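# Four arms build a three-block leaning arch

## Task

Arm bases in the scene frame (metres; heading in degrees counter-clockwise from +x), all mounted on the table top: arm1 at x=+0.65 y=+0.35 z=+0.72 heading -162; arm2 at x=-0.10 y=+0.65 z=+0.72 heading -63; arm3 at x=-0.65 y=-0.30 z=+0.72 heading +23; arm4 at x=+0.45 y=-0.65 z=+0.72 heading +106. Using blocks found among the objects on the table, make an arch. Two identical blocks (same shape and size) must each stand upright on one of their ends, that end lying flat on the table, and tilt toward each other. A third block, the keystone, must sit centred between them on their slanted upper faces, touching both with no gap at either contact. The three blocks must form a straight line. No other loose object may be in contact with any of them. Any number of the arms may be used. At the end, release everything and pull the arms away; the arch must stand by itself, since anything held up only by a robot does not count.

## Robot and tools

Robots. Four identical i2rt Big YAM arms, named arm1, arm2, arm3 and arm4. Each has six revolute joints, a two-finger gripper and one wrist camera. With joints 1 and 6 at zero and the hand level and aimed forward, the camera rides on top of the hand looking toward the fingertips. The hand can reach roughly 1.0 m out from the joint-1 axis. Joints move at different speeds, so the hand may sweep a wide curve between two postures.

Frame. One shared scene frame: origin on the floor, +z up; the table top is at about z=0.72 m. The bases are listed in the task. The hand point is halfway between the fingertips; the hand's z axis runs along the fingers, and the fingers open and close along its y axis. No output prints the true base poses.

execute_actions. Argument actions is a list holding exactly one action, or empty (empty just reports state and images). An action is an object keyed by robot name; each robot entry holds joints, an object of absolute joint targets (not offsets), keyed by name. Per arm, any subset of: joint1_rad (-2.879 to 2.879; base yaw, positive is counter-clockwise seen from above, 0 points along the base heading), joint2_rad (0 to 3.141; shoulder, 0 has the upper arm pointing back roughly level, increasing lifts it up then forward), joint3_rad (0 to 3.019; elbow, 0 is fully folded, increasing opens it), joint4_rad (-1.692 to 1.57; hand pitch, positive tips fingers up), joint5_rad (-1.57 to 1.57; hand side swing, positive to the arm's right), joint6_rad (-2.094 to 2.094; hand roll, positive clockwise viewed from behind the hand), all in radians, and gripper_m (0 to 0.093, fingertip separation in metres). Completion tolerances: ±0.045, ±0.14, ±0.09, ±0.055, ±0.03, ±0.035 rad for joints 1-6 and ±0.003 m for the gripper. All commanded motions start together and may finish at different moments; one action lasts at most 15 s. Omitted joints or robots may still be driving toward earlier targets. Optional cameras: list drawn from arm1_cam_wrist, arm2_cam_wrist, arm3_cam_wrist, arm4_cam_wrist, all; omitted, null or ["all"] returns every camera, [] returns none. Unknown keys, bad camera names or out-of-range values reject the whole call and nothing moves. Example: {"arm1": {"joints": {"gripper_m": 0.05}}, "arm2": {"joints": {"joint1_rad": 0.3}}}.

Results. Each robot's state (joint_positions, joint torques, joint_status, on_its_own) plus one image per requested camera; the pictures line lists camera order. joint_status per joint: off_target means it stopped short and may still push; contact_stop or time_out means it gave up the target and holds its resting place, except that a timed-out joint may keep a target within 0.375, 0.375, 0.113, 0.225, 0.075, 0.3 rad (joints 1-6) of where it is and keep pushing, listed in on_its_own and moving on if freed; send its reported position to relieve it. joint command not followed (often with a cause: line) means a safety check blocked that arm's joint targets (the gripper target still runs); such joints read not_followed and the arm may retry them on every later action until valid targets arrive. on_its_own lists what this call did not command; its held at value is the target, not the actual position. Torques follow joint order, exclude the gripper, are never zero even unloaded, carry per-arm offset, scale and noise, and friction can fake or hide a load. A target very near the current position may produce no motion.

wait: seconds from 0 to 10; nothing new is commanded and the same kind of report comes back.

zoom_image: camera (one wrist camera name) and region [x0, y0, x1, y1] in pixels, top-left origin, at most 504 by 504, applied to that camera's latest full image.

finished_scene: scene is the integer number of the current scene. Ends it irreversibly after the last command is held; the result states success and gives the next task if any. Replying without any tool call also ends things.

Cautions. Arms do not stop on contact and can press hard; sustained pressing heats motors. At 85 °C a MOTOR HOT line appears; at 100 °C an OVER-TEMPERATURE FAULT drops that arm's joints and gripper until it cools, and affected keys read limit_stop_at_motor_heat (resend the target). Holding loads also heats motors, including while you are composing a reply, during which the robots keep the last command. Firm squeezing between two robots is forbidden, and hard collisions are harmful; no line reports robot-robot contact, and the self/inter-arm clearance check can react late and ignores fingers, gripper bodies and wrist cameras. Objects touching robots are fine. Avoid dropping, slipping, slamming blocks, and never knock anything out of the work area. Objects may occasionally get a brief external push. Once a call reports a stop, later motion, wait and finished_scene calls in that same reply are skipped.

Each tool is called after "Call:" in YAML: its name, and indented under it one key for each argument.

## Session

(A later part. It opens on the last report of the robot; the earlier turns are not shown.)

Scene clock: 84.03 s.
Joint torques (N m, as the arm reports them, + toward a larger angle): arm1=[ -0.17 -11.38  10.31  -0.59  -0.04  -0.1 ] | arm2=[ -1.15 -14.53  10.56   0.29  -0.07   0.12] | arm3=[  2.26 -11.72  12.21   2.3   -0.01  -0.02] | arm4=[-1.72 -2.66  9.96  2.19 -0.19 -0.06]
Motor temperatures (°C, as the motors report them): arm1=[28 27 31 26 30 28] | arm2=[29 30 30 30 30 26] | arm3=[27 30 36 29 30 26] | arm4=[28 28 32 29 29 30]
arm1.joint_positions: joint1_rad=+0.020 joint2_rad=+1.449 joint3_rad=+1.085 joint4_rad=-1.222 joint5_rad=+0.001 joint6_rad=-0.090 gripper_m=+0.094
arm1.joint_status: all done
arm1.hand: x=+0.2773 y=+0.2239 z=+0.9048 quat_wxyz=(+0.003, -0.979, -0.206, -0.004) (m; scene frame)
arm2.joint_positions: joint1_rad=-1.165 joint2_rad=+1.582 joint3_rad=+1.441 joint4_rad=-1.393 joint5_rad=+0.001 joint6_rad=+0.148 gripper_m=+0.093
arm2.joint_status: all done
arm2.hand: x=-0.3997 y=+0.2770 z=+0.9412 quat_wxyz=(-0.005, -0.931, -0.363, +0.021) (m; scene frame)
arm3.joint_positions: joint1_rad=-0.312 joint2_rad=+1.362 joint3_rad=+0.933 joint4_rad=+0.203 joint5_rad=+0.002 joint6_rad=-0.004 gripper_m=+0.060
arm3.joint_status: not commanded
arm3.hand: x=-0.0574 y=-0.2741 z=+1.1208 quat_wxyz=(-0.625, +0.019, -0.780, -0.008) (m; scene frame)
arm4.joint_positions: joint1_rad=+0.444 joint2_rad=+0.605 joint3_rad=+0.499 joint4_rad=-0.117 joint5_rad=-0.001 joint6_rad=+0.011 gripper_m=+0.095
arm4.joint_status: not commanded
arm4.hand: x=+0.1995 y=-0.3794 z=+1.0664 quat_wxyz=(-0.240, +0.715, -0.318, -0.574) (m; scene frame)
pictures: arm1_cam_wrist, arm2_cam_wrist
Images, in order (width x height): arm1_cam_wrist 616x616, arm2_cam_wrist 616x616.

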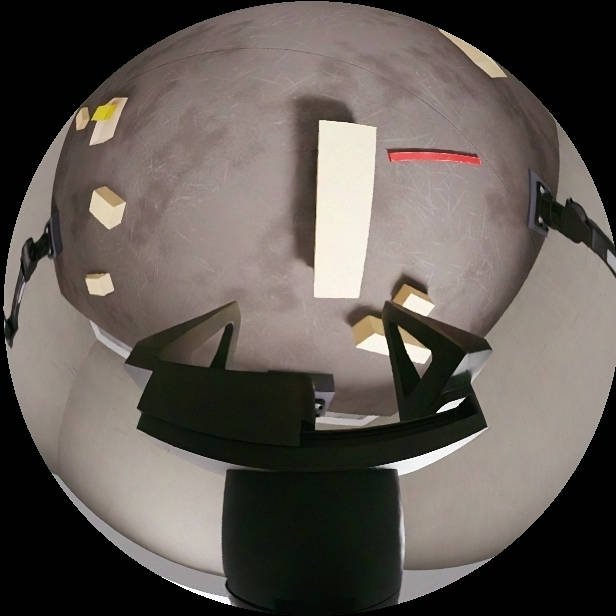

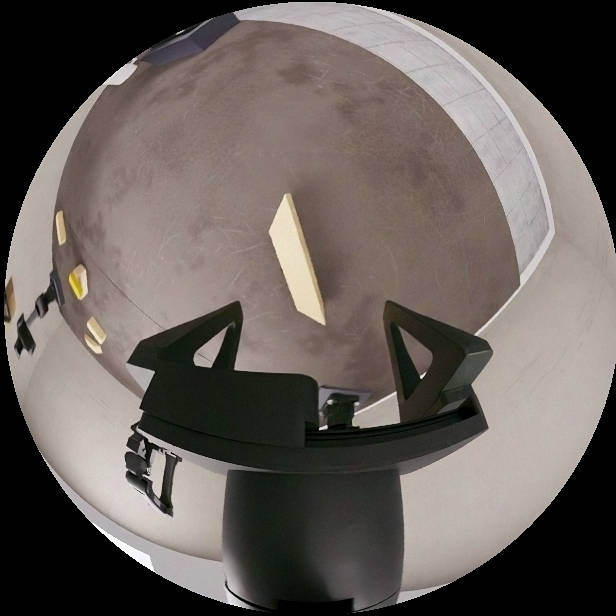

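Call:
execute_actions:
  actions:
    - {"arm2":{"joints":{"joint1_rad":-1.11,"joint2_rad":1.572,"joint3_rad":1.13,"joint4_rad":-1.125,"joint6_rad":-0.07}},"arm1":{"joints":{"joint1_rad":-0.085,"joint2_rad":1.56,"joint3_rad":1.0,"joint4_rad":-1.0,"joint6_rad":-0.19}}}
  cameras: ["arm1_cam_wrist","arm2_cam_wrist"]

Scene clock: 86.40 s.
Joint torques (N m, as the arm reports them, + toward a larger angle): arm1=[  0.26 -13.18   8.98   0.35  -0.04  -0.11] | arm2=[ -1.94 -14.5    9.27   0.92  -0.08  -0.15] | arm3=[  2.11 -12.28  12.28   2.43   0.     0.  ] | arm4=[-1.32 -2.63 10.14  2.14 -0.15 -0.07]
Motor temperatures (°C, as the motors report them): arm1=[28 27 31 26 30 28] | arm2=[29 30 30 30 30 26] | arm3=[27 30 36 29 30 26] | arm4=[28 28 32 29 29 30]
arm1.joint_positions: joint1_rad=-0.089 joint2_rad=+1.568 joint3_rad=+0.989 joint4_rad=-1.014 joint5_rad=+0.000 joint6_rad=-0.180 gripper_m=+0.094
arm1.joint_status: all done
arm1.hand: x=+0.2587 y=+0.2644 z=+0.8268 quat_wxyz=(+0.002, -0.981, -0.196, -0.007) (m; scene frame)
arm2.joint_positions: joint1_rad=-1.108 joint2_rad=+1.572 joint3_rad=+1.125 joint4_rad=-1.135 joint5_rad=+0.001 joint6_rad=-0.058 gripper_m=+0.093
arm2.joint_status: all done
arm2.hand: x=-0.3506 y=+0.3008 z=+0.8300 quat_wxyz=(+0.008, -0.876, -0.483, +0.000) (m; scene frame)
arm3.joint_positions: joint1_rad=-0.312 joint2_rad=+1.362 joint3_rad=+0.933 joint4_rad=+0.203 joint5_rad=+0.002 joint6_rad=-0.004 gripper_m=+0.060
arm3.joint_status: not commanded
arm3.hand: x=-0.0574 y=-0.2741 z=+1.1208 quat_wxyz=(-0.625, +0.019, -0.780, -0.008) (m; scene frame)
arm4.joint_positions: joint1_rad=+0.444 joint2_rad=+0.605 joint3_rad=+0.499 joint4_rad=-0.117 joint5_rad=-0.001 joint6_rad=+0.011 gripper_m=+0.095
arm4.joint_status: not commanded
arm4.hand: x=+0.1995 y=-0.3794 z=+1.0664 quat_wxyz=(-0.240, +0.715, -0.318, -0.574) (m; scene frame)
pictures: arm1_cam_wrist, arm2_cam_wrist
Images, in order (width x height): arm1_cam_wrist 616x616, arm2_cam_wrist 616x616.

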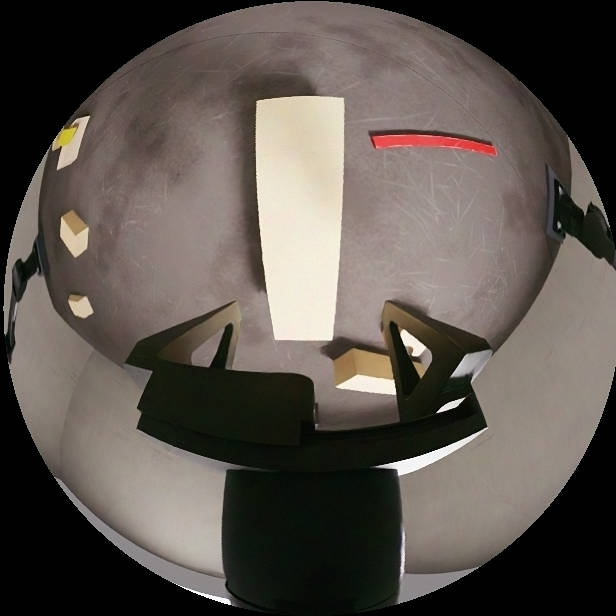

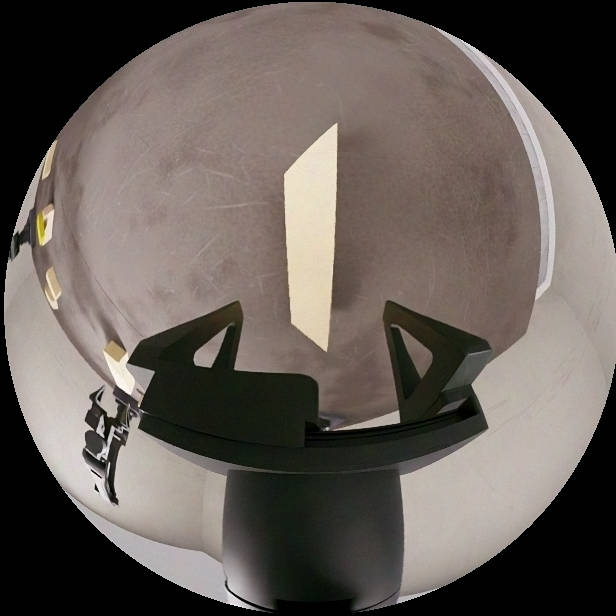

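Call:
execute_actions:
  actions:
    - {"arm2":{"joints":{"joint2_rad":1.70,"joint3_rad":1.046,"joint4_rad":-0.91}},"arm1":{"joints":{"joint1_rad":-0.062,"joint2_rad":1.675,"joint3_rad":0.877,"joint4_rad":-0.77}}}
  cameras: ["arm1_cam_wrist","arm2_cam_wrist"]

Call:
execute_actions:
  actions:
    - {"arm2":{"joints":{"gripper_m":0.02}},"arm1":{"joints":{"gripper_m":0.04}}}
  cameras: ["arm1_cam_wrist","arm2_cam_wrist"]

Scene clock: 88.17 s.
Joint torques (N m, as the arm reports them, + toward a larger angle): arm1=[  0.44 -13.11   7.65   0.33  -0.03  -0.11] | arm2=[ -1.84 -15.38   8.3    0.92  -0.08  -0.13] | arm3=[  2.07 -11.78  12.39   2.15  -0.03   0.09] | arm4=[-1.53 -2.86 10.11  2.22 -0.15 -0.04]
Motor temperatures (°C, as the motors report them): arm1=[28 27 31 26 30 28] | arm2=[29 30 30 30 30 26] | arm3=[27 30 36 29 30 26] | arm4=[28 28 33 29 29 30]
arm1.joint_positions: joint1_rad=-0.069 joint2_rad=+1.682 joint3_rad=+0.865 joint4_rad=-0.784 joint5_rad=+0.000 joint6_rad=-0.180 gripper_m=+0.094
arm1.joint_status: all done
arm1.hand: x=+0.2770 y=+0.2608 z=+0.7472 quat_wxyz=(+0.003, -0.978, -0.206, -0.011) (m; scene frame)
arm2.joint_positions: joint1_rad=-1.108 joint2_rad=+1.699 joint3_rad=+1.040 joint4_rad=-0.919 joint5_rad=+0.001 joint6_rad=-0.059 gripper_m=+0.093
arm2.joint_status: all done
arm2.hand: x=-0.3551 y=+0.2963 z=+0.7494 quat_wxyz=(+0.007, -0.876, -0.483, +0.002) (m; scene frame)
arm3.joint_positions: joint1_rad=-0.312 joint2_rad=+1.362 joint3_rad=+0.933 joint4_rad=+0.203 joint5_rad=+0.002 joint6_rad=-0.004 gripper_m=+0.060
arm3.joint_status: not commanded
arm3.hand: x=-0.0574 y=-0.2741 z=+1.1208 quat_wxyz=(-0.625, +0.019, -0.780, -0.008) (m; scene frame)
arm4.joint_positions: joint1_rad=+0.444 joint2_rad=+0.605 joint3_rad=+0.499 joint4_rad=-0.117 joint5_rad=-0.001 joint6_rad=+0.011 gripper_m=+0.095
arm4.joint_status: not commanded
arm4.hand: x=+0.1995 y=-0.3794 z=+1.0664 quat_wxyz=(-0.240, +0.715, -0.318, -0.574) (m; scene frame)
pictures: arm1_cam_wrist, arm2_cam_wrist
Images, in order (width x height): arm1_cam_wrist 616x616, arm2_cam_wrist 616x616.

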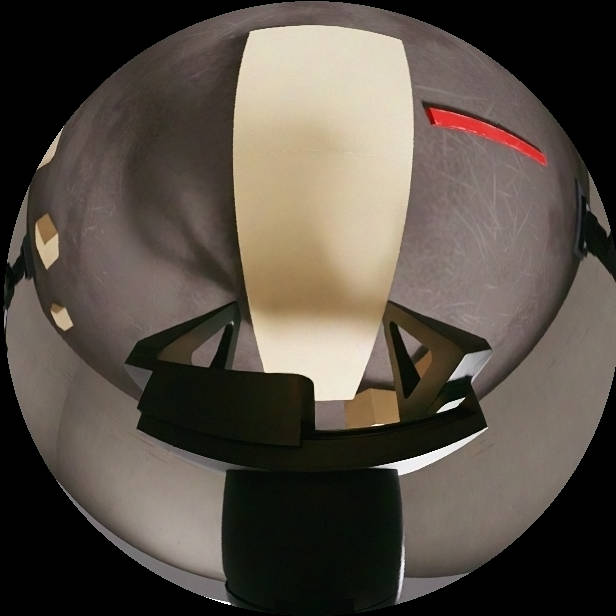

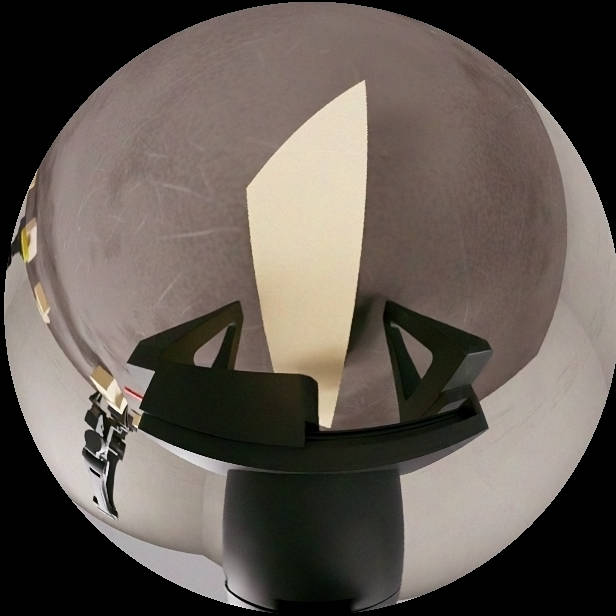

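Scene clock: 88.83 s.
Joint torques (N m, as the arm reports them, + toward a larger angle): arm1=[  0.49 -13.05   7.63   0.26  -0.07  -0.1 ] | arm2=[ -1.83 -15.61   8.3    0.85  -0.03  -0.12] | arm3=[  2.36 -11.4   12.3    2.44  -0.07   0.05] | arm4=[-1.55 -2.51 10.25  2.11 -0.15 -0.08]
Motor temperatures (°C, as the motors report them): arm1=[28 27 31 26 30 28] | arm2=[29 30 30 30 30 26] | arm3=[27 30 36 29 30 26] | arm4=[28 28 33 29 29 30]
arm1.joint_positions: joint1_rad=-0.068 joint2_rad=+1.682 joint3_rad=+0.865 joint4_rad=-0.783 joint5_rad=+0.001 joint6_rad=-0.182 gripper_m=+0.058
arm1.joint_status: gripper_m off_target (ended at +0.058, target +0.040)
arm1.hand: x=+0.2766 y=+0.2606 z=+0.7472 quat_wxyz=(+0.003, -0.978, -0.207, -0.011) (m; scene frame)
arm2.joint_positions: joint1_rad=-1.108 joint2_rad=+1.699 joint3_rad=+1.040 joint4_rad=-0.918 joint5_rad=-0.001 joint6_rad=-0.060 gripper_m=+0.032
arm2.joint_status: gripper_m off_target (ended at +0.031, target +0.020)
arm2.hand: x=-0.3550 y=+0.2960 z=+0.7494 quat_wxyz=(+0.006, -0.875, -0.483, +0.002) (m; scene frame)
arm3.joint_positions: joint1_rad=-0.312 joint2_rad=+1.362 joint3_rad=+0.933 joint4_rad=+0.203 joint5_rad=+0.002 joint6_rad=-0.004 gripper_m=+0.060
arm3.joint_status: not commanded
arm3.hand: x=-0.0574 y=-0.2741 z=+1.1208 quat_wxyz=(-0.625, +0.019, -0.780, -0.008) (m; scene frame)
arm4.joint_positions: joint1_rad=+0.444 joint2_rad=+0.605 joint3_rad=+0.499 joint4_rad=-0.117 joint5_rad=-0.001 joint6_rad=+0.011 gripper_m=+0.095
arm4.joint_status: not commanded
arm4.hand: x=+0.1995 y=-0.3794 z=+1.0664 quat_wxyz=(-0.240, +0.715, -0.318, -0.574) (m; scene frame)
pictures: arm1_cam_wrist, arm2_cam_wrist
Images, in order (width x height): arm1_cam_wrist 616x616, arm2_cam_wrist 616x616.

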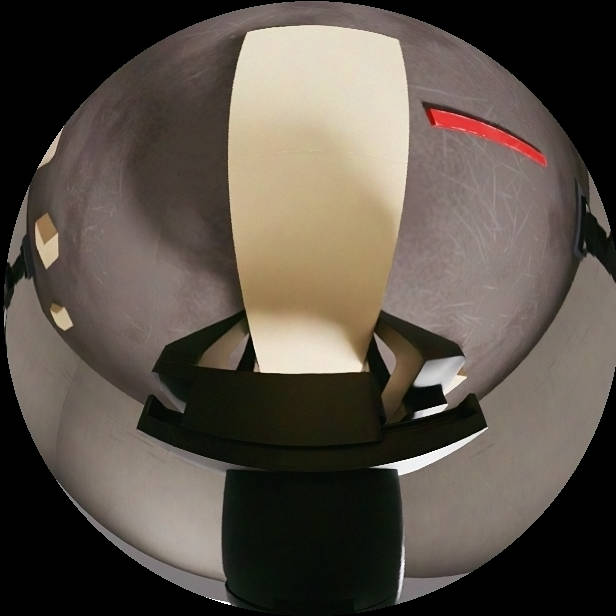

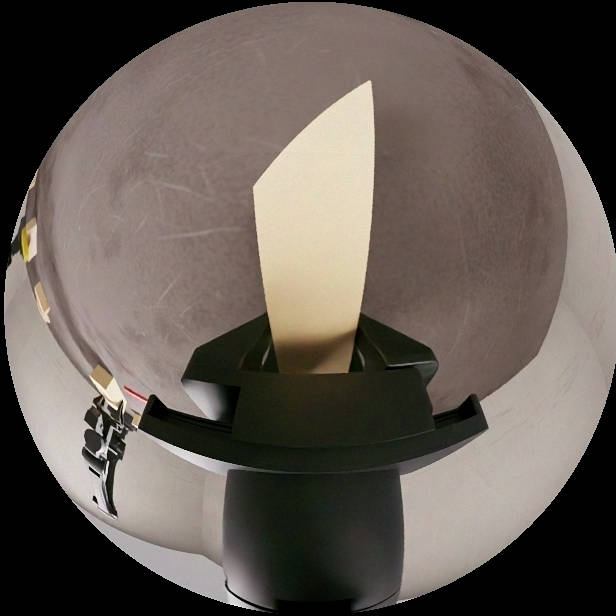

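Call:
execute_actions:
  actions:
    - {"arm2":{"joints":{"joint2_rad":1.5,"joint3_rad":1.4,"joint4_rad":-1.45}},"arm1":{"joints":{"joint2_rad":1.4,"joint3_rad":1.1,"joint4_rad":-1.28}},"arm3":{"joints":{"joint1_rad":0.115,"joint2_rad":2.05,"joint3_rad":1.15,"joint4_rad":0.55}},"arm4":{"joints":{"joint1_rad":0.2,"joint2_rad":0.5}}}
  cameras: ["arm4_cam_wrist"]

Scene clock: 91.83 s.
Joint torques (N m, as the arm reports them, + toward a larger angle): arm1=[  0.48 -11.2   10.76  -0.7   -0.07  -0.09] | arm2=[ -1.81 -13.28  11.22   0.13  -0.02  -0.12] | arm3=[  0.8  -21.07   9.08   3.7    0.13   0.06] | arm4=[-2.66 -0.44 10.11  1.99 -0.17 -0.06]
Motor temperatures (°C, as the motors report them): arm1=[28 27 31 26 30 28] | arm2=[29 30 30 30 30 26] | arm3=[27 30 36 29 30 26] | arm4=[28 28 33 29 29 30]
arm1.joint_positions: joint1_rad=-0.068 joint2_rad=+1.403 joint3_rad=+1.081 joint4_rad=-1.269 joint5_rad=+0.001 joint6_rad=-0.182 gripper_m=+0.058
arm1.joint_status: all done
arm1.hand: x=+0.2809 y=+0.2609 z=+0.9207 quat_wxyz=(+0.003, -0.978, -0.207, -0.006) (m; scene frame)
arm2.joint_positions: joint1_rad=-1.108 joint2_rad=+1.486 joint3_rad=+1.383 joint4_rad=-1.442 joint5_rad=-0.001 joint6_rad=-0.060 gripper_m=+0.032
arm2.joint_status: all done
arm2.hand: x=-0.3556 y=+0.2905 z=+0.9601 quat_wxyz=(-0.001, -0.875, -0.484, +0.016) (m; scene frame)
arm3.joint_positions: joint1_rad=+0.121 joint2_rad=+2.102 joint3_rad=+1.120 joint4_rad=+0.502 joint5_rad=-0.001 joint6_rad=-0.003 gripper_m=+0.060
arm3.joint_status: all done
arm3.hand: x=-0.0267 y=+0.0206 z=+0.8097 quat_wxyz=(-0.507, +0.205, -0.829, -0.118) (m; scene frame)
arm4.joint_positions: joint1_rad=+0.207 joint2_rad=+0.494 joint3_rad=+0.499 joint4_rad=-0.113 joint5_rad=-0.001 joint6_rad=+0.010 gripper_m=+0.095
arm4.joint_status: all done
arm4.hand: x=+0.2805 y=-0.3461 z=+1.1039 quat_wxyz=(-0.328, +0.642, -0.381, -0.579) (m; scene frame)
pictures: arm4_cam_wrist
Images, in order (width x height): arm4_cam_wrist 616x616.

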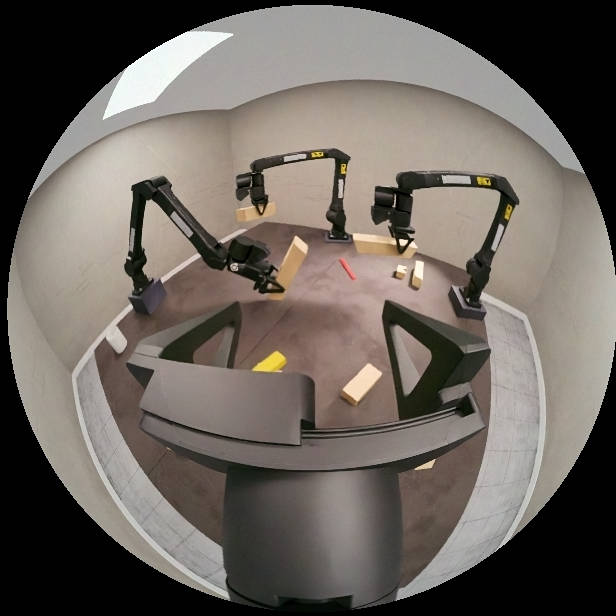

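Call:
execute_actions:
  actions:
    - {"arm2":{"joints":{"joint2_rad":1.25,"joint3_rad":0.95,"joint4_rad":0.25,"joint6_rad":-1.57}},"arm1":{"joints":{"joint1_rad":0.153,"joint2_rad":1.2,"joint3_rad":0.85,"joint4_rad":0.0,"joint6_rad":0.0}},"arm3":{"joints":{"joint1_rad":0.105,"joint4_rad":0.64}}}
  cameras: ["arm4_cam_wrist"]

Scene clock: 95.33 s.
Joint torques (N m, as the arm reports them, + toward a larger angle): arm1=[ -0.72 -11.1   12.61   3.19   0.07   0.09] | arm2=[ -1.78 -11.56  12.82   3.77  -0.04   0.  ] | arm3=[ -0.1  -22.02   9.36   4.16   0.16   0.08] | arm4=[-2.57 -0.73 10.13  1.96 -0.16 -0.04]
Motor temperatures (°C, as the motors report them): arm1=[28 27 31 26 29 28] | arm2=[29 30 30 30 30 26] | arm3=[27 30 36 29 30 26] | arm4=[28 28 33 29 29 30]
arm1.joint_positions: joint1_rad=+0.160 joint2_rad=+1.220 joint3_rad=+0.825 joint4_rad=-0.046 joint5_rad=-0.002 joint6_rad=-0.011 gripper_m=+0.058
arm1.joint_status: all done
arm1.hand: x=+0.1796 y=+0.1121 z=+1.0304 quat_wxyz=(-0.119, -0.819, -0.200, +0.525) (m; scene frame)
arm2.joint_positions: joint1_rad=-1.108 joint2_rad=+1.252 joint3_rad=+0.925 joint4_rad=+0.219 joint5_rad=-0.001 joint6_rad=-1.561 gripper_m=+0.032
arm2.joint_status: all done
arm2.hand: x=-0.4297 y=+0.1841 z=+1.0941 quat_wxyz=(+0.206, -0.226, -0.708, +0.637) (m; scene frame)
arm3.joint_positions: joint1_rad=+0.120 joint2_rad=+2.102 joint3_rad=+1.120 joint4_rad=+0.583 joint5_rad=-0.001 joint6_rad=-0.003 gripper_m=+0.060
arm3.joint_status: joint4_rad time_out (moved +0.081 of +0.138); the others done
arm3.on_its_own: joint4_rad reads +0.583 and still pushes toward +0.640 since a time_out
arm3.hand: x=-0.0190 y=+0.0241 z=+0.8277 quat_wxyz=(-0.540, +0.199, -0.808, -0.126) (m; scene frame)
arm4.joint_positions: joint1_rad=+0.207 joint2_rad=+0.494 joint3_rad=+0.499 joint4_rad=-0.113 joint5_rad=-0.001 joint6_rad=+0.010 gripper_m=+0.095
arm4.joint_status: not commanded
arm4.hand: x=+0.2805 y=-0.3461 z=+1.1039 quat_wxyz=(-0.328, +0.642, -0.381, -0.579) (m; scene frame)
pictures: arm4_cam_wrist
Images, in order (width x height): arm4_cam_wrist 616x616.

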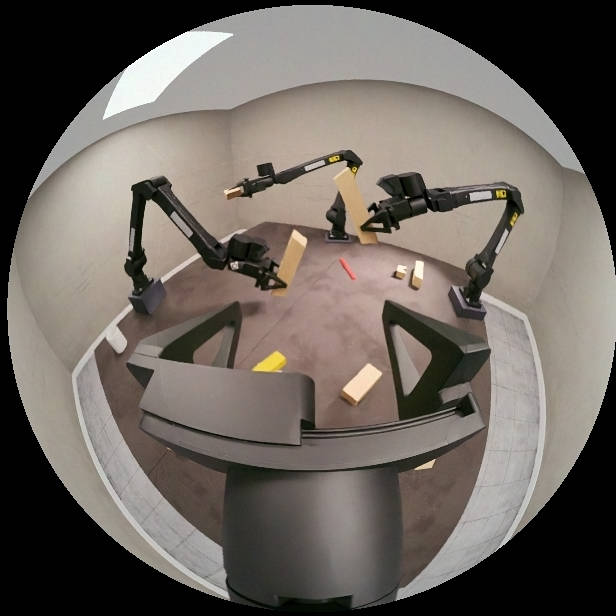

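Call:
execute_actions:
  actions:
    - {"arm1":{"joints":{"joint1_rad":0.135,"joint3_rad":0.65,"joint4_rad":0.6}},"arm3":{"joints":{"joint2_rad":2.2,"joint3_rad":1.13,"joint4_rad":0.72}},"arm2":{"joints":{"joint1_rad":-0.5,"joint2_rad":1.1,"joint3_rad":0.8,"joint4_rad":0.35}}}
  cameras: ["arm4_cam_wrist"]

Scene clock: 97.30 s.
Joint torques (N m, as the arm reports them, + toward a larger angle): arm1=[-0.78 -9.92 13.07  3.29  0.06  0.09] | arm2=[ -1.42 -11.04  11.94   3.57   0.03   0.01] | arm3=[  0.09 -18.32   6.66   3.04   0.08   0.04] | arm4=[-2.53 -0.78 10.17  2.16 -0.15 -0.03]
Motor temperatures (°C, as the motors report them): arm1=[28 27 31 26 29 28] | arm2=[29 30 30 30 30 26] | arm3=[27 30 36 29 30 26] | arm4=[28 28 33 29 29 30]
arm1.joint_positions: joint1_rad=+0.143 joint2_rad=+1.220 joint3_rad=+0.610 joint4_rad=+0.553 joint5_rad=-0.002 joint6_rad=-0.010 gripper_m=+0.058
arm1.joint_status: all done
arm1.hand: x=+0.1905 y=+0.1273 z=+1.0494 quat_wxyz=(-0.148, -0.705, -0.167, +0.673) (m; scene frame)
arm2.joint_positions: joint1_rad=-0.499 joint2_rad=+1.120 joint3_rad=+0.785 joint4_rad=+0.322 joint5_rad=-0.002 joint6_rad=-1.562 gripper_m=+0.032
arm2.joint_status: all done
arm2.hand: x=-0.1015 y=+0.1259 z=+1.0998 quat_wxyz=(+0.005, -0.002, -0.713, +0.701) (m; scene frame)
arm3.joint_positions: joint1_rad=+0.119 joint2_rad=+2.208 joint3_rad=+1.120 joint4_rad=+0.690 joint5_rad=+0.000 joint6_rad=-0.002 gripper_m=+0.060
arm3.joint_status: all done
arm3.hand: x=-0.0233 y=+0.0207 z=+0.7786 quat_wxyz=(-0.540, +0.198, -0.808, -0.125) (m; scene frame)
arm4.joint_positions: joint1_rad=+0.207 joint2_rad=+0.494 joint3_rad=+0.499 joint4_rad=-0.113 joint5_rad=-0.001 joint6_rad=+0.010 gripper_m=+0.095
arm4.joint_status: not commanded
arm4.hand: x=+0.2805 y=-0.3461 z=+1.1039 quat_wxyz=(-0.328, +0.642, -0.381, -0.579) (m; scene frame)
pictures: arm4_cam_wrist
Images, in order (width x height): arm4_cam_wrist 616x616.

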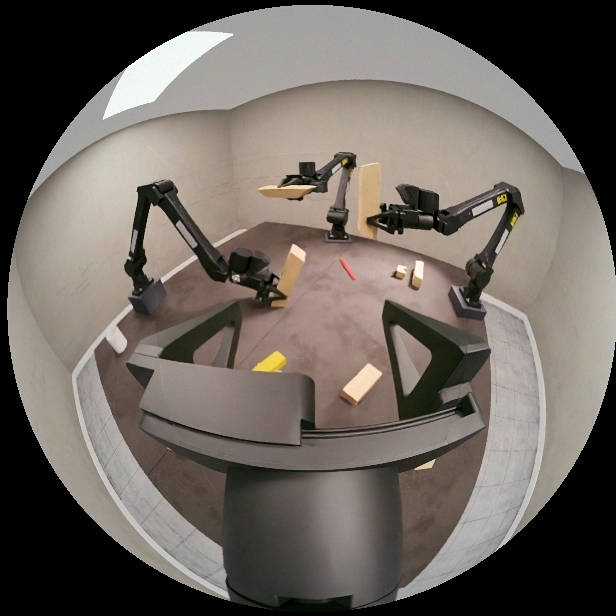

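Call:
zoom_image:
  camera: "arm4_cam_wrist"
  region: [220, 230, 330, 320]

Region (220, 230, 330, 320) of arm4_cam_wrist's 616x616 image, scaled by 4.582, with more detail than that image has; it fills the top 412 rows of this view, and the rest is white.

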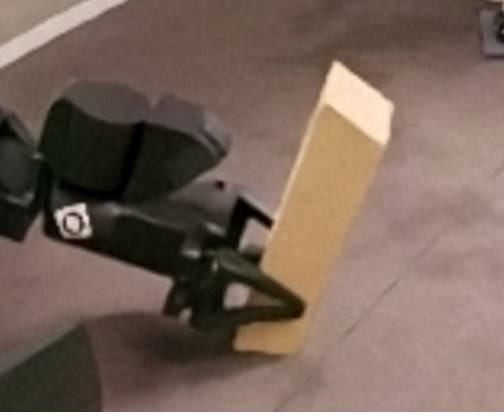

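Call:
execute_actions:
  actions:
    - {"arm1":{"joints":{"joint2_rad":1.6,"joint3_rad":0.53,"joint4_rad":0.77}},"arm2":{"joints":{"joint1_rad":-0.25,"joint5_rad":-0.19}}}
  cameras: ["arm4_cam_wrist"]

Scene clock: 99.27 s.
Joint torques (N m, as the arm reports them, + toward a larger angle): arm1=[ -1.   -12.79   7.93   3.26   0.07   0.08] | arm2=[ -2.4  -10.79  11.96   3.51   0.05   0.01] | arm3=[  0.16 -17.8    6.84   3.26   0.09   0.09] | arm4=[-2.54 -1.17  9.97  2.03 -0.14 -0.06]
Motor temperatures (°C, as the motors report them): arm1=[28 27 31 26 29 28] | arm2=[29 30 30 30 30 26] | arm3=[27 30 35 29 30 26] | arm4=[28 28 33 29 29 30]
arm1.joint_positions: joint1_rad=+0.143 joint2_rad=+1.624 joint3_rad=+0.507 joint4_rad=+0.724 joint5_rad=-0.002 joint6_rad=-0.010 gripper_m=+0.058
arm1.joint_status: all done
arm1.hand: x=+0.1976 y=+0.1321 z=+0.8397 quat_wxyz=(-0.119, -0.808, -0.190, +0.545) (m; scene frame)
arm2.joint_positions: joint1_rad=-0.241 joint2_rad=+1.120 joint3_rad=+0.785 joint4_rad=+0.322 joint5_rad=-0.193 joint6_rad=-1.562 gripper_m=+0.032
arm2.joint_status: all done
arm2.hand: x=+0.0632 y=+0.1526 z=+1.0978 quat_wxyz=(-0.152, +0.155, -0.698, +0.683) (m; scene frame)
arm3.joint_positions: joint1_rad=+0.119 joint2_rad=+2.208 joint3_rad=+1.120 joint4_rad=+0.690 joint5_rad=+0.000 joint6_rad=-0.002 gripper_m=+0.060
arm3.joint_status: not commanded
arm3.hand: x=-0.0233 y=+0.0207 z=+0.7786 quat_wxyz=(-0.540, +0.198, -0.808, -0.125) (m; scene frame)
arm4.joint_positions: joint1_rad=+0.207 joint2_rad=+0.494 joint3_rad=+0.499 joint4_rad=-0.113 joint5_rad=-0.001 joint6_rad=+0.010 gripper_m=+0.095
arm4.joint_status: not commanded
arm4.hand: x=+0.2805 y=-0.3461 z=+1.1039 quat_wxyz=(-0.328, +0.642, -0.381, -0.579) (m; scene frame)
pictures: arm4_cam_wrist
Images, in order (width x height): arm4_cam_wrist 616x616.

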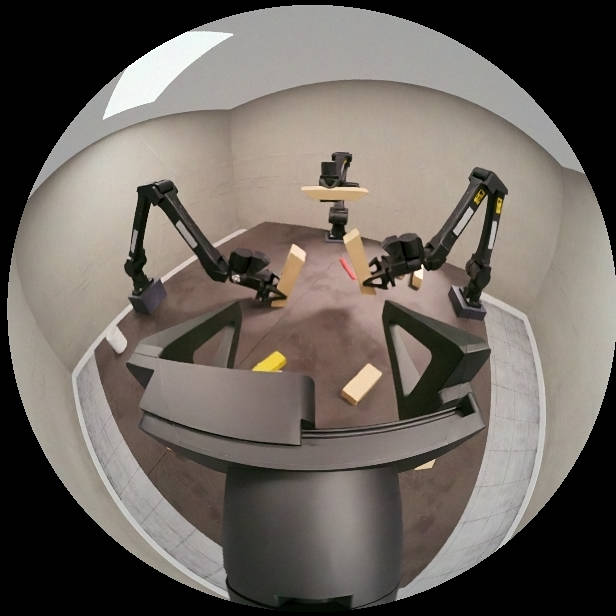

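Call:
execute_actions:
  actions:
    - {"arm1":{"joints":{"joint2_rad":1.82,"joint3_rad":0.49,"joint4_rad":1.03}}}
  cameras: ["arm4_cam_wrist"]

Call:
zoom_image:
  camera: "arm4_cam_wrist"
  region: [220, 170, 440, 320]

Scene clock: 100.67 s.
Joint torques (N m, as the arm reports them, + toward a larger angle): arm1=[ -0.96 -13.4    4.93   3.19   0.06   0.09] | arm2=[ -2.46 -10.62  11.93   3.55   0.03   0.  ] | arm3=[  0.3  -18.28   6.75   2.9    0.1    0.02] | arm4=[-2.84 -0.4  10.18  2.02 -0.17 -0.04]
Motor temperatures (°C, as the motors report them): arm1=[28 27 31 26 29 28] | arm2=[29 30 30 30 30 26] | arm3=[27 30 35 29 30 26] | arm4=[28 28 33 29 29 30]
arm1.joint_positions: joint1_rad=+0.143 joint2_rad=+1.840 joint3_rad=+0.476 joint4_rad=+0.984 joint5_rad=-0.002 joint6_rad=-0.010 gripper_m=+0.058
arm1.joint_status: all done
arm1.hand: x=+0.2059 y=+0.1364 z=+0.7846 quat_wxyz=(-0.120, -0.804, -0.189, +0.550) (m; scene frame)
arm2.joint_positions: joint1_rad=-0.241 joint2_rad=+1.120 joint3_rad=+0.785 joint4_rad=+0.322 joint5_rad=-0.193 joint6_rad=-1.562 gripper_m=+0.032
arm2.joint_status: not commanded
arm2.hand: x=+0.0632 y=+0.1526 z=+1.0978 quat_wxyz=(-0.152, +0.155, -0.698, +0.683) (m; scene frame)
arm3.joint_positions: joint1_rad=+0.119 joint2_rad=+2.208 joint3_rad=+1.120 joint4_rad=+0.690 joint5_rad=+0.000 joint6_rad=-0.002 gripper_m=+0.060
arm3.joint_status: not commanded
arm3.hand: x=-0.0233 y=+0.0207 z=+0.7786 quat_wxyz=(-0.540, +0.198, -0.808, -0.125) (m; scene frame)
arm4.joint_positions: joint1_rad=+0.207 joint2_rad=+0.494 joint3_rad=+0.499 joint4_rad=-0.113 joint5_rad=-0.001 joint6_rad=+0.010 gripper_m=+0.095
arm4.joint_status: not commanded
arm4.hand: x=+0.2805 y=-0.3461 z=+1.1039 quat_wxyz=(-0.328, +0.642, -0.381, -0.579) (m; scene frame)
pictures: arm4_cam_wrist
Images, in order (width x height): arm4_cam_wrist 616x616.

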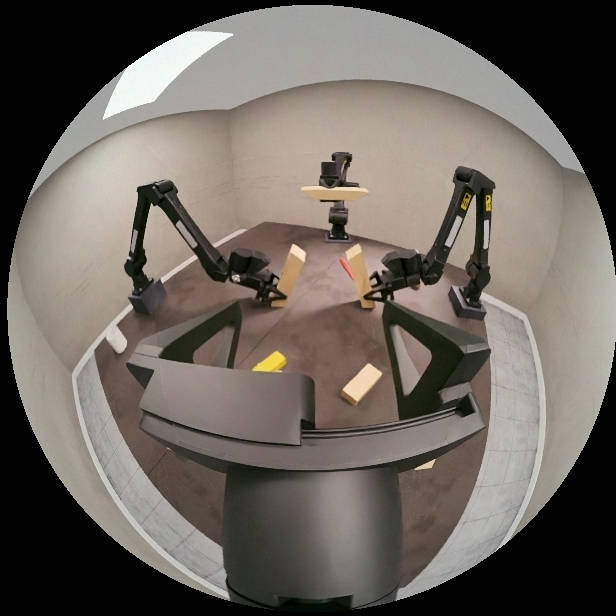

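Region (220, 170, 440, 320) of arm4_cam_wrist's 616x616 image, scaled by 2.291, with more detail than that image has; it fills the top 344 rows of this view, and the rest is white.

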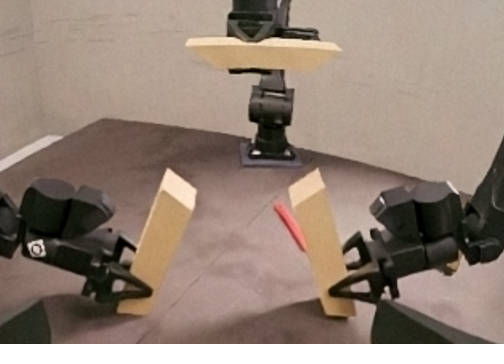

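Call:
execute_actions:
  actions:
    - {"arm1":{"joints":{"joint2_rad":1.86,"joint3_rad":0.478,"joint4_rad":1.06}},"arm4":{"joints":{"joint2_rad":1.3,"joint3_rad":0.6,"joint4_rad":0.6}}}
  cameras: ["arm4_cam_wrist"]

Scene clock: 102.63 s.
Joint torques (N m, as the arm reports them, + toward a larger angle): arm1=[ -0.89 -11.78   4.04   3.24   0.06   0.09] | arm2=[ -2.53 -10.68  11.98   3.58   0.05   0.  ] | arm3=[  0.62 -18.52   6.62   3.23   0.1    0.05] | arm4=[ -2.36 -10.42  10.91   2.11  -0.17  -0.06]
Motor temperatures (°C, as the motors report them): arm1=[28 27 30 26 29 28] | arm2=[29 30 31 30 30 26] | arm3=[27 31 35 29 30 26] | arm4=[28 28 33 29 29 30]
arm1.joint_positions: joint1_rad=+0.143 joint2_rad=+1.862 joint3_rad=+0.471 joint4_rad=+1.014 joint5_rad=-0.002 joint6_rad=-0.010 gripper_m=+0.058
arm1.joint_status: all done
arm1.hand: x=+0.2079 y=+0.1374 z=+0.7793 quat_wxyz=(-0.121, -0.804, -0.189, +0.551) (m; scene frame)
arm2.joint_positions: joint1_rad=-0.241 joint2_rad=+1.120 joint3_rad=+0.785 joint4_rad=+0.322 joint5_rad=-0.193 joint6_rad=-1.562 gripper_m=+0.032
arm2.joint_status: not commanded
arm2.hand: x=+0.0632 y=+0.1526 z=+1.0978 quat_wxyz=(-0.152, +0.155, -0.698, +0.683) (m; scene frame)
arm3.joint_positions: joint1_rad=+0.119 joint2_rad=+2.208 joint3_rad=+1.120 joint4_rad=+0.690 joint5_rad=+0.000 joint6_rad=-0.002 gripper_m=+0.060
arm3.joint_status: not commanded
arm3.hand: x=-0.0233 y=+0.0207 z=+0.7786 quat_wxyz=(-0.540, +0.198, -0.808, -0.125) (m; scene frame)
arm4.joint_positions: joint1_rad=+0.207 joint2_rad=+1.303 joint3_rad=+0.556 joint4_rad=+0.583 joint5_rad=-0.001 joint6_rad=+0.010 gripper_m=+0.095
arm4.joint_status: all done
arm4.hand: x=+0.1993 y=-0.2062 z=+0.9709 quat_wxyz=(-0.317, +0.658, -0.391, -0.560) (m; scene frame)
pictures: arm4_cam_wrist
Images, in order (width x height): arm4_cam_wrist 616x616.

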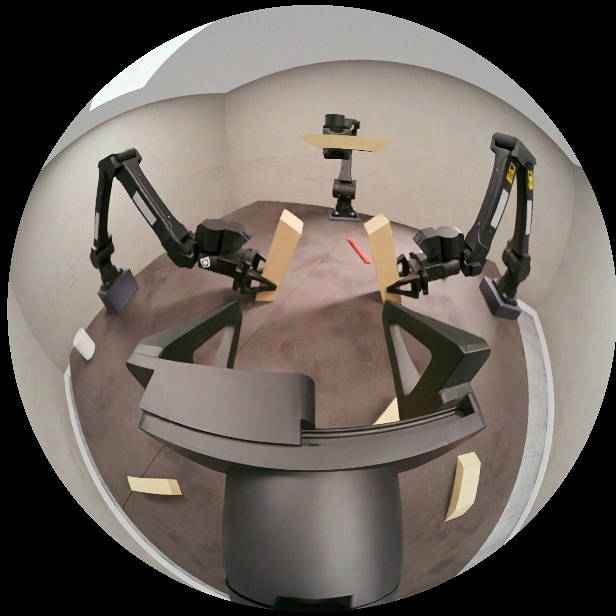

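Call:
zoom_image:
  camera: "arm4_cam_wrist"
  region: [230, 120, 450, 320]

Region (230, 120, 450, 320) of arm4_cam_wrist's 616x616 image, scaled by 2.291, with more detail than that image has; it fills the top 458 rows of this view, and the rest is white.

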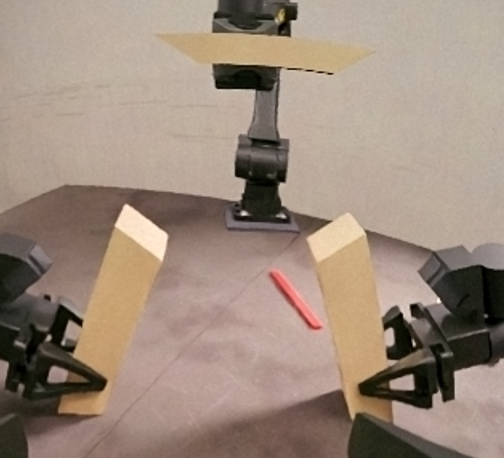

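Call:
execute_actions:
  actions:
    - {"arm2":{"joints":{"joint1_rad":-0.222,"joint2_rad":1.3,"joint4_rad":0.77}}}
  cameras: []

Call:
execute_actions:
  actions:
    - {"arm2":{"joints":{"joint2_rad":1.52,"joint3_rad":0.82}}}
  cameras: ["arm4_cam_wrist","arm2_cam_wrist"]

Call:
zoom_image:
  camera: "arm4_cam_wrist"
  region: [230, 120, 450, 320]

Scene clock: 104.83 s.
Joint torques (N m, as the arm reports them, + toward a larger angle): arm1=[ -1.01 -11.83   4.06   3.22   0.06   0.09] | arm2=[ -0.9  -13.35  11.4    3.56   0.09   0.01] | arm3=[  0.22 -18.82   6.66   2.97   0.08   0.03] | arm4=[ -2.12 -10.15  11.04   2.22  -0.14  -0.06]
Motor temperatures (°C, as the motors report them): arm1=[28 27 30 26 29 28] | arm2=[29 30 31 30 30 26] | arm3=[27 31 35 29 30 26] | arm4=[28 28 33 29 29 30]
arm1.joint_positions: joint1_rad=+0.143 joint2_rad=+1.862 joint3_rad=+0.471 joint4_rad=+1.014 joint5_rad=-0.002 joint6_rad=-0.010 gripper_m=+0.058
arm1.joint_status: not commanded
arm1.hand: x=+0.2079 y=+0.1374 z=+0.7793 quat_wxyz=(-0.121, -0.804, -0.189, +0.551) (m; scene frame)
arm2.joint_positions: joint1_rad=-0.230 joint2_rad=+1.321 joint3_rad=+0.780 joint4_rad=+0.740 joint5_rad=-0.193 joint6_rad=-1.563 gripper_m=+0.032
arm2.joint_status: all done
arm2.hand: x=+0.0784 y=+0.1176 z=+1.0908 quat_wxyz=(-0.158, +0.157, -0.619, +0.753) (m; scene frame)
arm3.joint_positions: joint1_rad=+0.119 joint2_rad=+2.208 joint3_rad=+1.120 joint4_rad=+0.690 joint5_rad=+0.000 joint6_rad=-0.002 gripper_m=+0.060
arm3.joint_status: not commanded
arm3.hand: x=-0.0233 y=+0.0207 z=+0.7786 quat_wxyz=(-0.540, +0.198, -0.808, -0.125) (m; scene frame)
arm4.joint_positions: joint1_rad=+0.207 joint2_rad=+1.303 joint3_rad=+0.556 joint4_rad=+0.583 joint5_rad=-0.001 joint6_rad=+0.010 gripper_m=+0.095
arm4.joint_status: not commanded
arm4.hand: x=+0.1993 y=-0.2062 z=+0.9709 quat_wxyz=(-0.317, +0.658, -0.391, -0.560) (m; scene frame)
pictures: none
No camera images: the call's "cameras" was empty. Leave "cameras" out to get every camera's image.

Scene clock: 106.00 s.
Joint torques (N m, as the arm reports them, + toward a larger angle): arm1=[ -1.01 -11.8    4.07   3.21   0.06   0.07] | arm2=[ -0.83 -16.17  11.76   2.98   0.03   0.02] | arm3=[ -0.46 -18.14   6.72   2.89   0.09  -0.01] | arm4=[-2.26 -9.87 10.98  2.34 -0.14 -0.06]
Motor temperatures (°C, as the motors report them): arm1=[28 27 30 26 29 28] | arm2=[29 30 31 30 30 26] | arm3=[27 31 35 29 30 26] | arm4=[28 28 33 29 29 30]
arm1.joint_positions: joint1_rad=+0.143 joint2_rad=+1.862 joint3_rad=+0.471 joint4_rad=+1.014 joint5_rad=-0.002 joint6_rad=-0.010 gripper_m=+0.058
arm1.joint_status: not commanded
arm1.hand: x=+0.2079 y=+0.1374 z=+0.7793 quat_wxyz=(-0.121, -0.804, -0.189, +0.551) (m; scene frame)
arm2.joint_positions: joint1_rad=-0.230 joint2_rad=+1.544 joint3_rad=+0.780 joint4_rad=+0.753 joint5_rad=-0.193 joint6_rad=-1.564 gripper_m=+0.032
arm2.joint_status: all done
arm2.hand: x=+0.0867 y=+0.0807 z=+0.9687 quat_wxyz=(-0.156, +0.160, -0.696, +0.682) (m; scene frame)
arm3.joint_positions: joint1_rad=+0.119 joint2_rad=+2.208 joint3_rad=+1.120 joint4_rad=+0.690 joint5_rad=+0.000 joint6_rad=-0.002 gripper_m=+0.060
arm3.joint_status: not commanded
arm3.hand: x=-0.0233 y=+0.0207 z=+0.7786 quat_wxyz=(-0.540, +0.198, -0.808, -0.125) (m; scene frame)
arm4.joint_positions: joint1_rad=+0.207 joint2_rad=+1.303 joint3_rad=+0.556 joint4_rad=+0.583 joint5_rad=-0.001 joint6_rad=+0.010 gripper_m=+0.095
arm4.joint_status: not commanded
arm4.hand: x=+0.1993 y=-0.2062 z=+0.9709 quat_wxyz=(-0.317, +0.658, -0.391, -0.560) (m; scene frame)
pictures: arm2_cam_wrist, arm4_cam_wrist
Images, in order (width x height): arm2_cam_wrist 616x616, arm4_cam_wrist 616x616.

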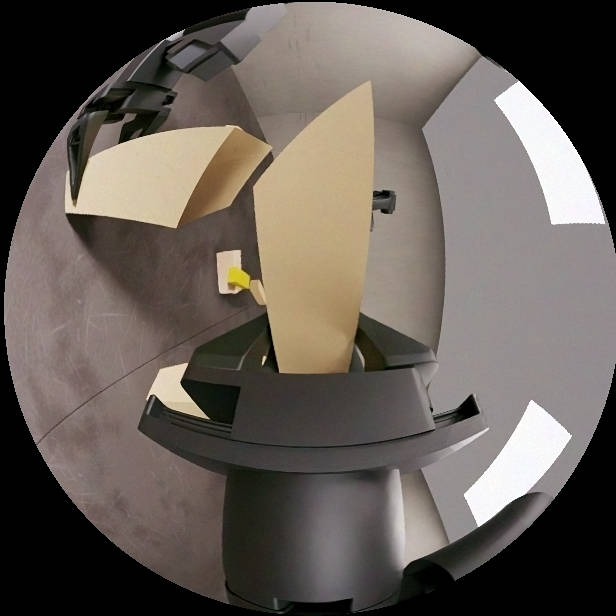

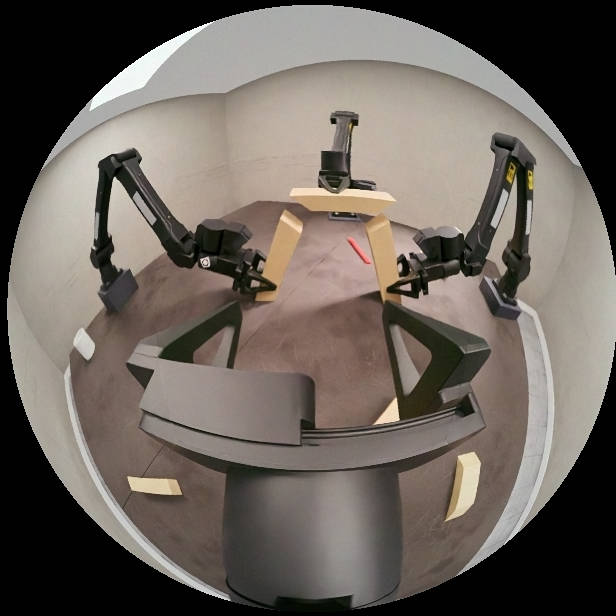

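Region (230, 120, 450, 320) of arm4_cam_wrist's 616x616 image, scaled by 2.291, with more detail than that image has; it fills the top 458 rows of this view, and the rest is white.

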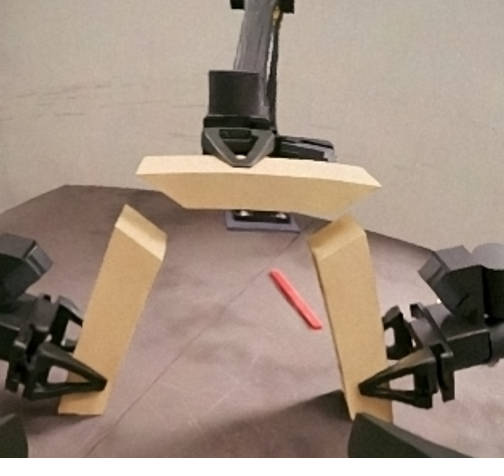

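Call:
execute_actions:
  actions:
    - {"arm2":{"joints":{"joint1_rad":-0.25,"joint4_rad":0.975}}}
  cameras: []

Call:
execute_actions:
  actions:
    - {"arm2":{"joints":{"joint2_rad":1.66,"joint3_rad":0.75}}}
  cameras: ["arm4_cam_wrist"]

Call:
zoom_image:
  camera: "arm4_cam_wrist"
  region: [230, 120, 450, 320]

Scene clock: 107.60 s.
Joint torques (N m, as the arm reports them, + toward a larger angle): arm1=[ -0.91 -11.81   4.11   3.23   0.05   0.08] | arm2=[ -2.18 -16.18  11.61   3.58   0.09   0.01] | arm3=[  0.41 -18.4    6.4    2.96   0.08   0.05] | arm4=[-2.44 -9.87 11.09  2.17 -0.18 -0.03]
Motor temperatures (°C, as the motors report them): arm1=[28 27 30 26 29 28] | arm2=[29 30 31 30 30 26] | arm3=[27 31 34 29 30 26] | arm4=[28 28 33 29 29 30]
arm1.joint_positions: joint1_rad=+0.143 joint2_rad=+1.862 joint3_rad=+0.471 joint4_rad=+1.014 joint5_rad=-0.002 joint6_rad=-0.010 gripper_m=+0.058
arm1.joint_status: not commanded
arm1.hand: x=+0.2079 y=+0.1374 z=+0.7793 quat_wxyz=(-0.121, -0.804, -0.189, +0.551) (m; scene frame)
arm2.joint_positions: joint1_rad=-0.243 joint2_rad=+1.544 joint3_rad=+0.780 joint4_rad=+0.945 joint5_rad=-0.193 joint6_rad=-1.564 gripper_m=+0.032
arm2.joint_status: all done
arm2.hand: x=+0.0790 y=+0.0819 z=+1.0152 quat_wxyz=(-0.153, +0.153, -0.627, +0.748) (m; scene frame)
arm3.joint_positions: joint1_rad=+0.119 joint2_rad=+2.208 joint3_rad=+1.120 joint4_rad=+0.690 joint5_rad=+0.000 joint6_rad=-0.002 gripper_m=+0.060
arm3.joint_status: not commanded
arm3.hand: x=-0.0233 y=+0.0207 z=+0.7786 quat_wxyz=(-0.540, +0.198, -0.808, -0.125) (m; scene frame)
arm4.joint_positions: joint1_rad=+0.207 joint2_rad=+1.303 joint3_rad=+0.556 joint4_rad=+0.583 joint5_rad=-0.001 joint6_rad=+0.010 gripper_m=+0.095
arm4.joint_status: not commanded
arm4.hand: x=+0.1993 y=-0.2062 z=+0.9709 quat_wxyz=(-0.317, +0.658, -0.391, -0.560) (m; scene frame)
pictures: none
No camera images: the call's "cameras" was empty. Leave "cameras" out to get every camera's image.

Scene clock: 108.53 s.
Joint torques (N m, as the arm reports them, + toward a larger angle): arm1=[ -0.95 -12.05   4.44   3.16   0.06   0.08] | arm2=[ -1.95 -15.38   8.42   3.15  -0.16   0.  ] | arm3=[  0.04 -18.66   6.45   3.15   0.05   0.08] | arm4=[ -1.85 -10.5   11.21   2.11  -0.17  -0.02]
Motor temperatures (°C, as the motors report them): arm1=[28 27 30 26 29 28] | arm2=[29 30 31 30 30 26] | arm3=[27 31 34 29 30 26] | arm4=[28 28 33 29 29 30]
arm1.joint_positions: joint1_rad=+0.143 joint2_rad=+1.867 joint3_rad=+0.465 joint4_rad=+1.016 joint5_rad=-0.002 joint6_rad=-0.010 gripper_m=+0.058
arm1.joint_status: not commanded
arm1.hand: x=+0.2106 y=+0.1387 z=+0.7758 quat_wxyz=(-0.120, -0.806, -0.189, +0.548) (m; scene frame)
arm2.joint_positions: joint1_rad=-0.245 joint2_rad=+1.668 joint3_rad=+0.737 joint4_rad=+0.958 joint5_rad=-0.188 joint6_rad=-1.561 gripper_m=+0.032
arm2.joint_status: all done
arm2.hand: x=+0.0764 y=+0.0789 z=+0.9261 quat_wxyz=(-0.150, +0.152, -0.684, +0.697) (m; scene frame)
arm3.joint_positions: joint1_rad=+0.119 joint2_rad=+2.208 joint3_rad=+1.120 joint4_rad=+0.690 joint5_rad=+0.000 joint6_rad=-0.002 gripper_m=+0.060
arm3.joint_status: not commanded
arm3.hand: x=-0.0233 y=+0.0207 z=+0.7786 quat_wxyz=(-0.540, +0.198, -0.808, -0.125) (m; scene frame)
arm4.joint_positions: joint1_rad=+0.207 joint2_rad=+1.303 joint3_rad=+0.556 joint4_rad=+0.583 joint5_rad=-0.001 joint6_rad=+0.010 gripper_m=+0.095
arm4.joint_status: not commanded
arm4.hand: x=+0.1993 y=-0.2062 z=+0.9709 quat_wxyz=(-0.317, +0.658, -0.391, -0.560) (m; scene frame)
pictures: arm4_cam_wrist
Images, in order (width x height): arm4_cam_wrist 616x616.

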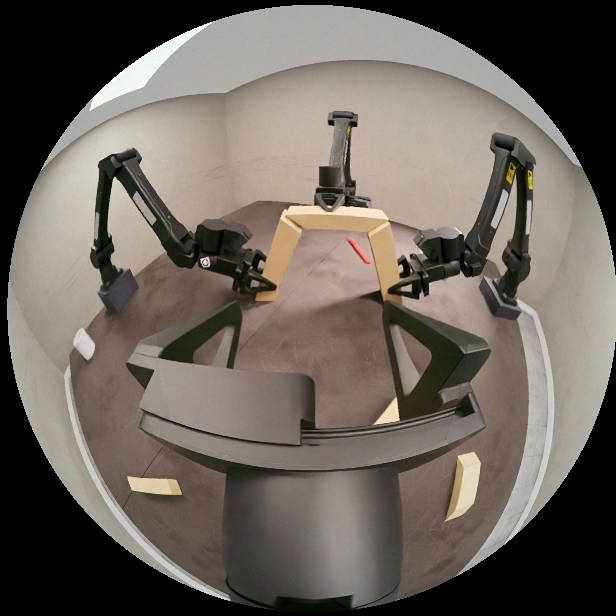

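Region (230, 120, 450, 320) of arm4_cam_wrist's 616x616 image, scaled by 2.291, with more detail than that image has; it fills the top 458 rows of this view, and the rest is white.

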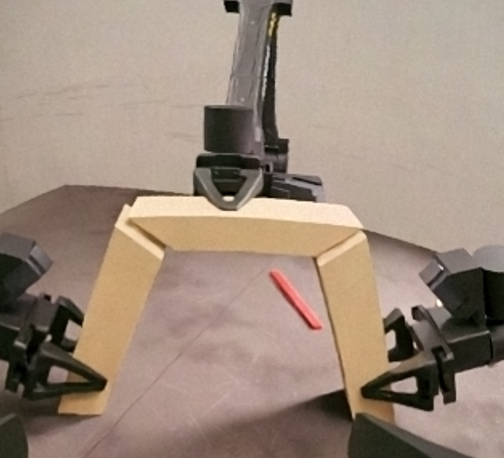

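Call:
zoom_image:
  camera: "arm4_cam_wrist"
  region: [270, 195, 410, 255]

Call:
zoom_image:
  camera: "arm4_cam_wrist"
  region: [240, 260, 430, 320]

Region (270, 195, 410, 255) of arm4_cam_wrist's 616x616 image, scaled by 3.600, with more detail than that image has; it fills the top 216 rows of this view, and the rest is white.

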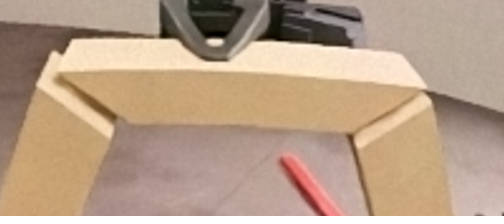

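Region (240, 260, 430, 320) of arm4_cam_wrist's 616x616 image, scaled by 2.653, with more detail than that image has; it fills the top 159 rows of this view, and the rest is white.

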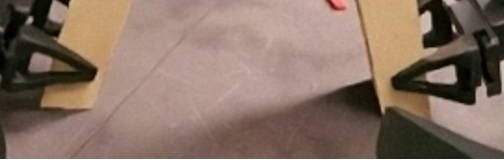

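Call:
execute_actions:
  actions:
    - {"arm2":{"joints":{"joint3_rad":0.79,"joint4_rad":0.95}}}
  cameras: ["arm4_cam_wrist"]

Call:
zoom_image:
  camera: "arm4_cam_wrist"
  region: [270, 185, 410, 255]

Scene clock: 118.27 s.
Joint torques (N m, as the arm reports them, + toward a larger angle): arm1=[ -0.96 -12.32   4.48   3.18   0.05   0.08] | arm2=[ -1.91 -15.42  11.56   2.36  -0.17   0.  ] | arm3=[  0.2  -18.24   6.58   3.03   0.16   0.06] | arm4=[-2.66 -9.89 11.09  2.1  -0.16 -0.06]
Motor temperatures (°C, as the motors report them): arm1=[28 27 29 26 29 28] | arm2=[29 30 30 30 30 26] | arm3=[27 31 34 30 30 26] | arm4=[28 28 34 29 29 30]
arm1.joint_positions: joint1_rad=+0.143 joint2_rad=+1.867 joint3_rad=+0.465 joint4_rad=+1.016 joint5_rad=-0.002 joint6_rad=-0.010 gripper_m=+0.058
arm1.joint_status: not commanded
arm1.hand: x=+0.2106 y=+0.1387 z=+0.7758 quat_wxyz=(-0.120, -0.806, -0.189, +0.548) (m; scene frame)
arm2.joint_positions: joint1_rad=-0.245 joint2_rad=+1.668 joint3_rad=+0.737 joint4_rad=+0.948 joint5_rad=-0.188 joint6_rad=-1.562 gripper_m=+0.032
arm2.joint_status: all done
arm2.hand: x=+0.0763 y=+0.0789 z=+0.9239 quat_wxyz=(-0.150, +0.152, -0.688, +0.694) (m; scene frame)
arm3.joint_positions: joint1_rad=+0.119 joint2_rad=+2.208 joint3_rad=+1.120 joint4_rad=+0.690 joint5_rad=+0.000 joint6_rad=-0.002 gripper_m=+0.060
arm3.joint_status: not commanded
arm3.hand: x=-0.0233 y=+0.0207 z=+0.7786 quat_wxyz=(-0.540, +0.198, -0.808, -0.125) (m; scene frame)
arm4.joint_positions: joint1_rad=+0.207 joint2_rad=+1.303 joint3_rad=+0.556 joint4_rad=+0.583 joint5_rad=-0.001 joint6_rad=+0.010 gripper_m=+0.095
arm4.joint_status: not commanded
arm4.hand: x=+0.1993 y=-0.2062 z=+0.9709 quat_wxyz=(-0.317, +0.658, -0.391, -0.560) (m; scene frame)
pictures: arm4_cam_wrist
Images, in order (width x height): arm4_cam_wrist 616x616.

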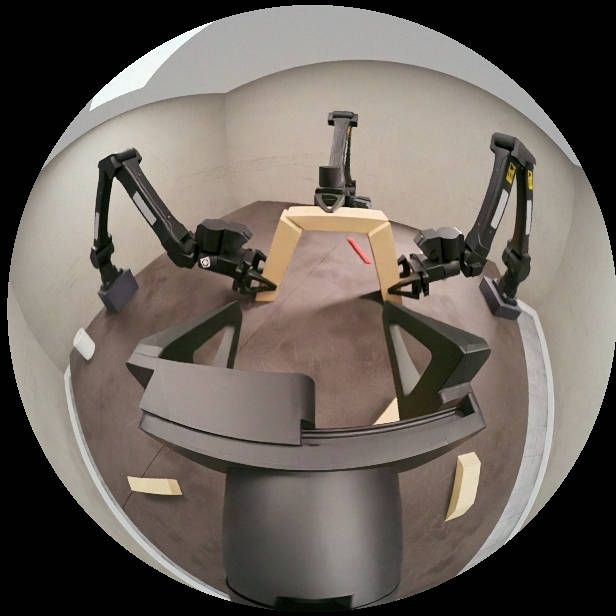

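Region (270, 185, 410, 255) of arm4_cam_wrist's 616x616 image, scaled by 3.600, with more detail than that image has.

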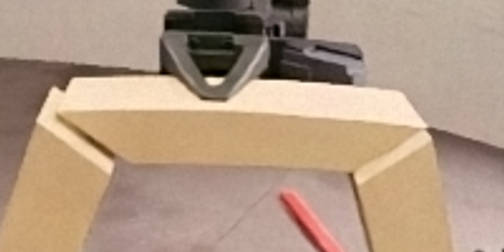

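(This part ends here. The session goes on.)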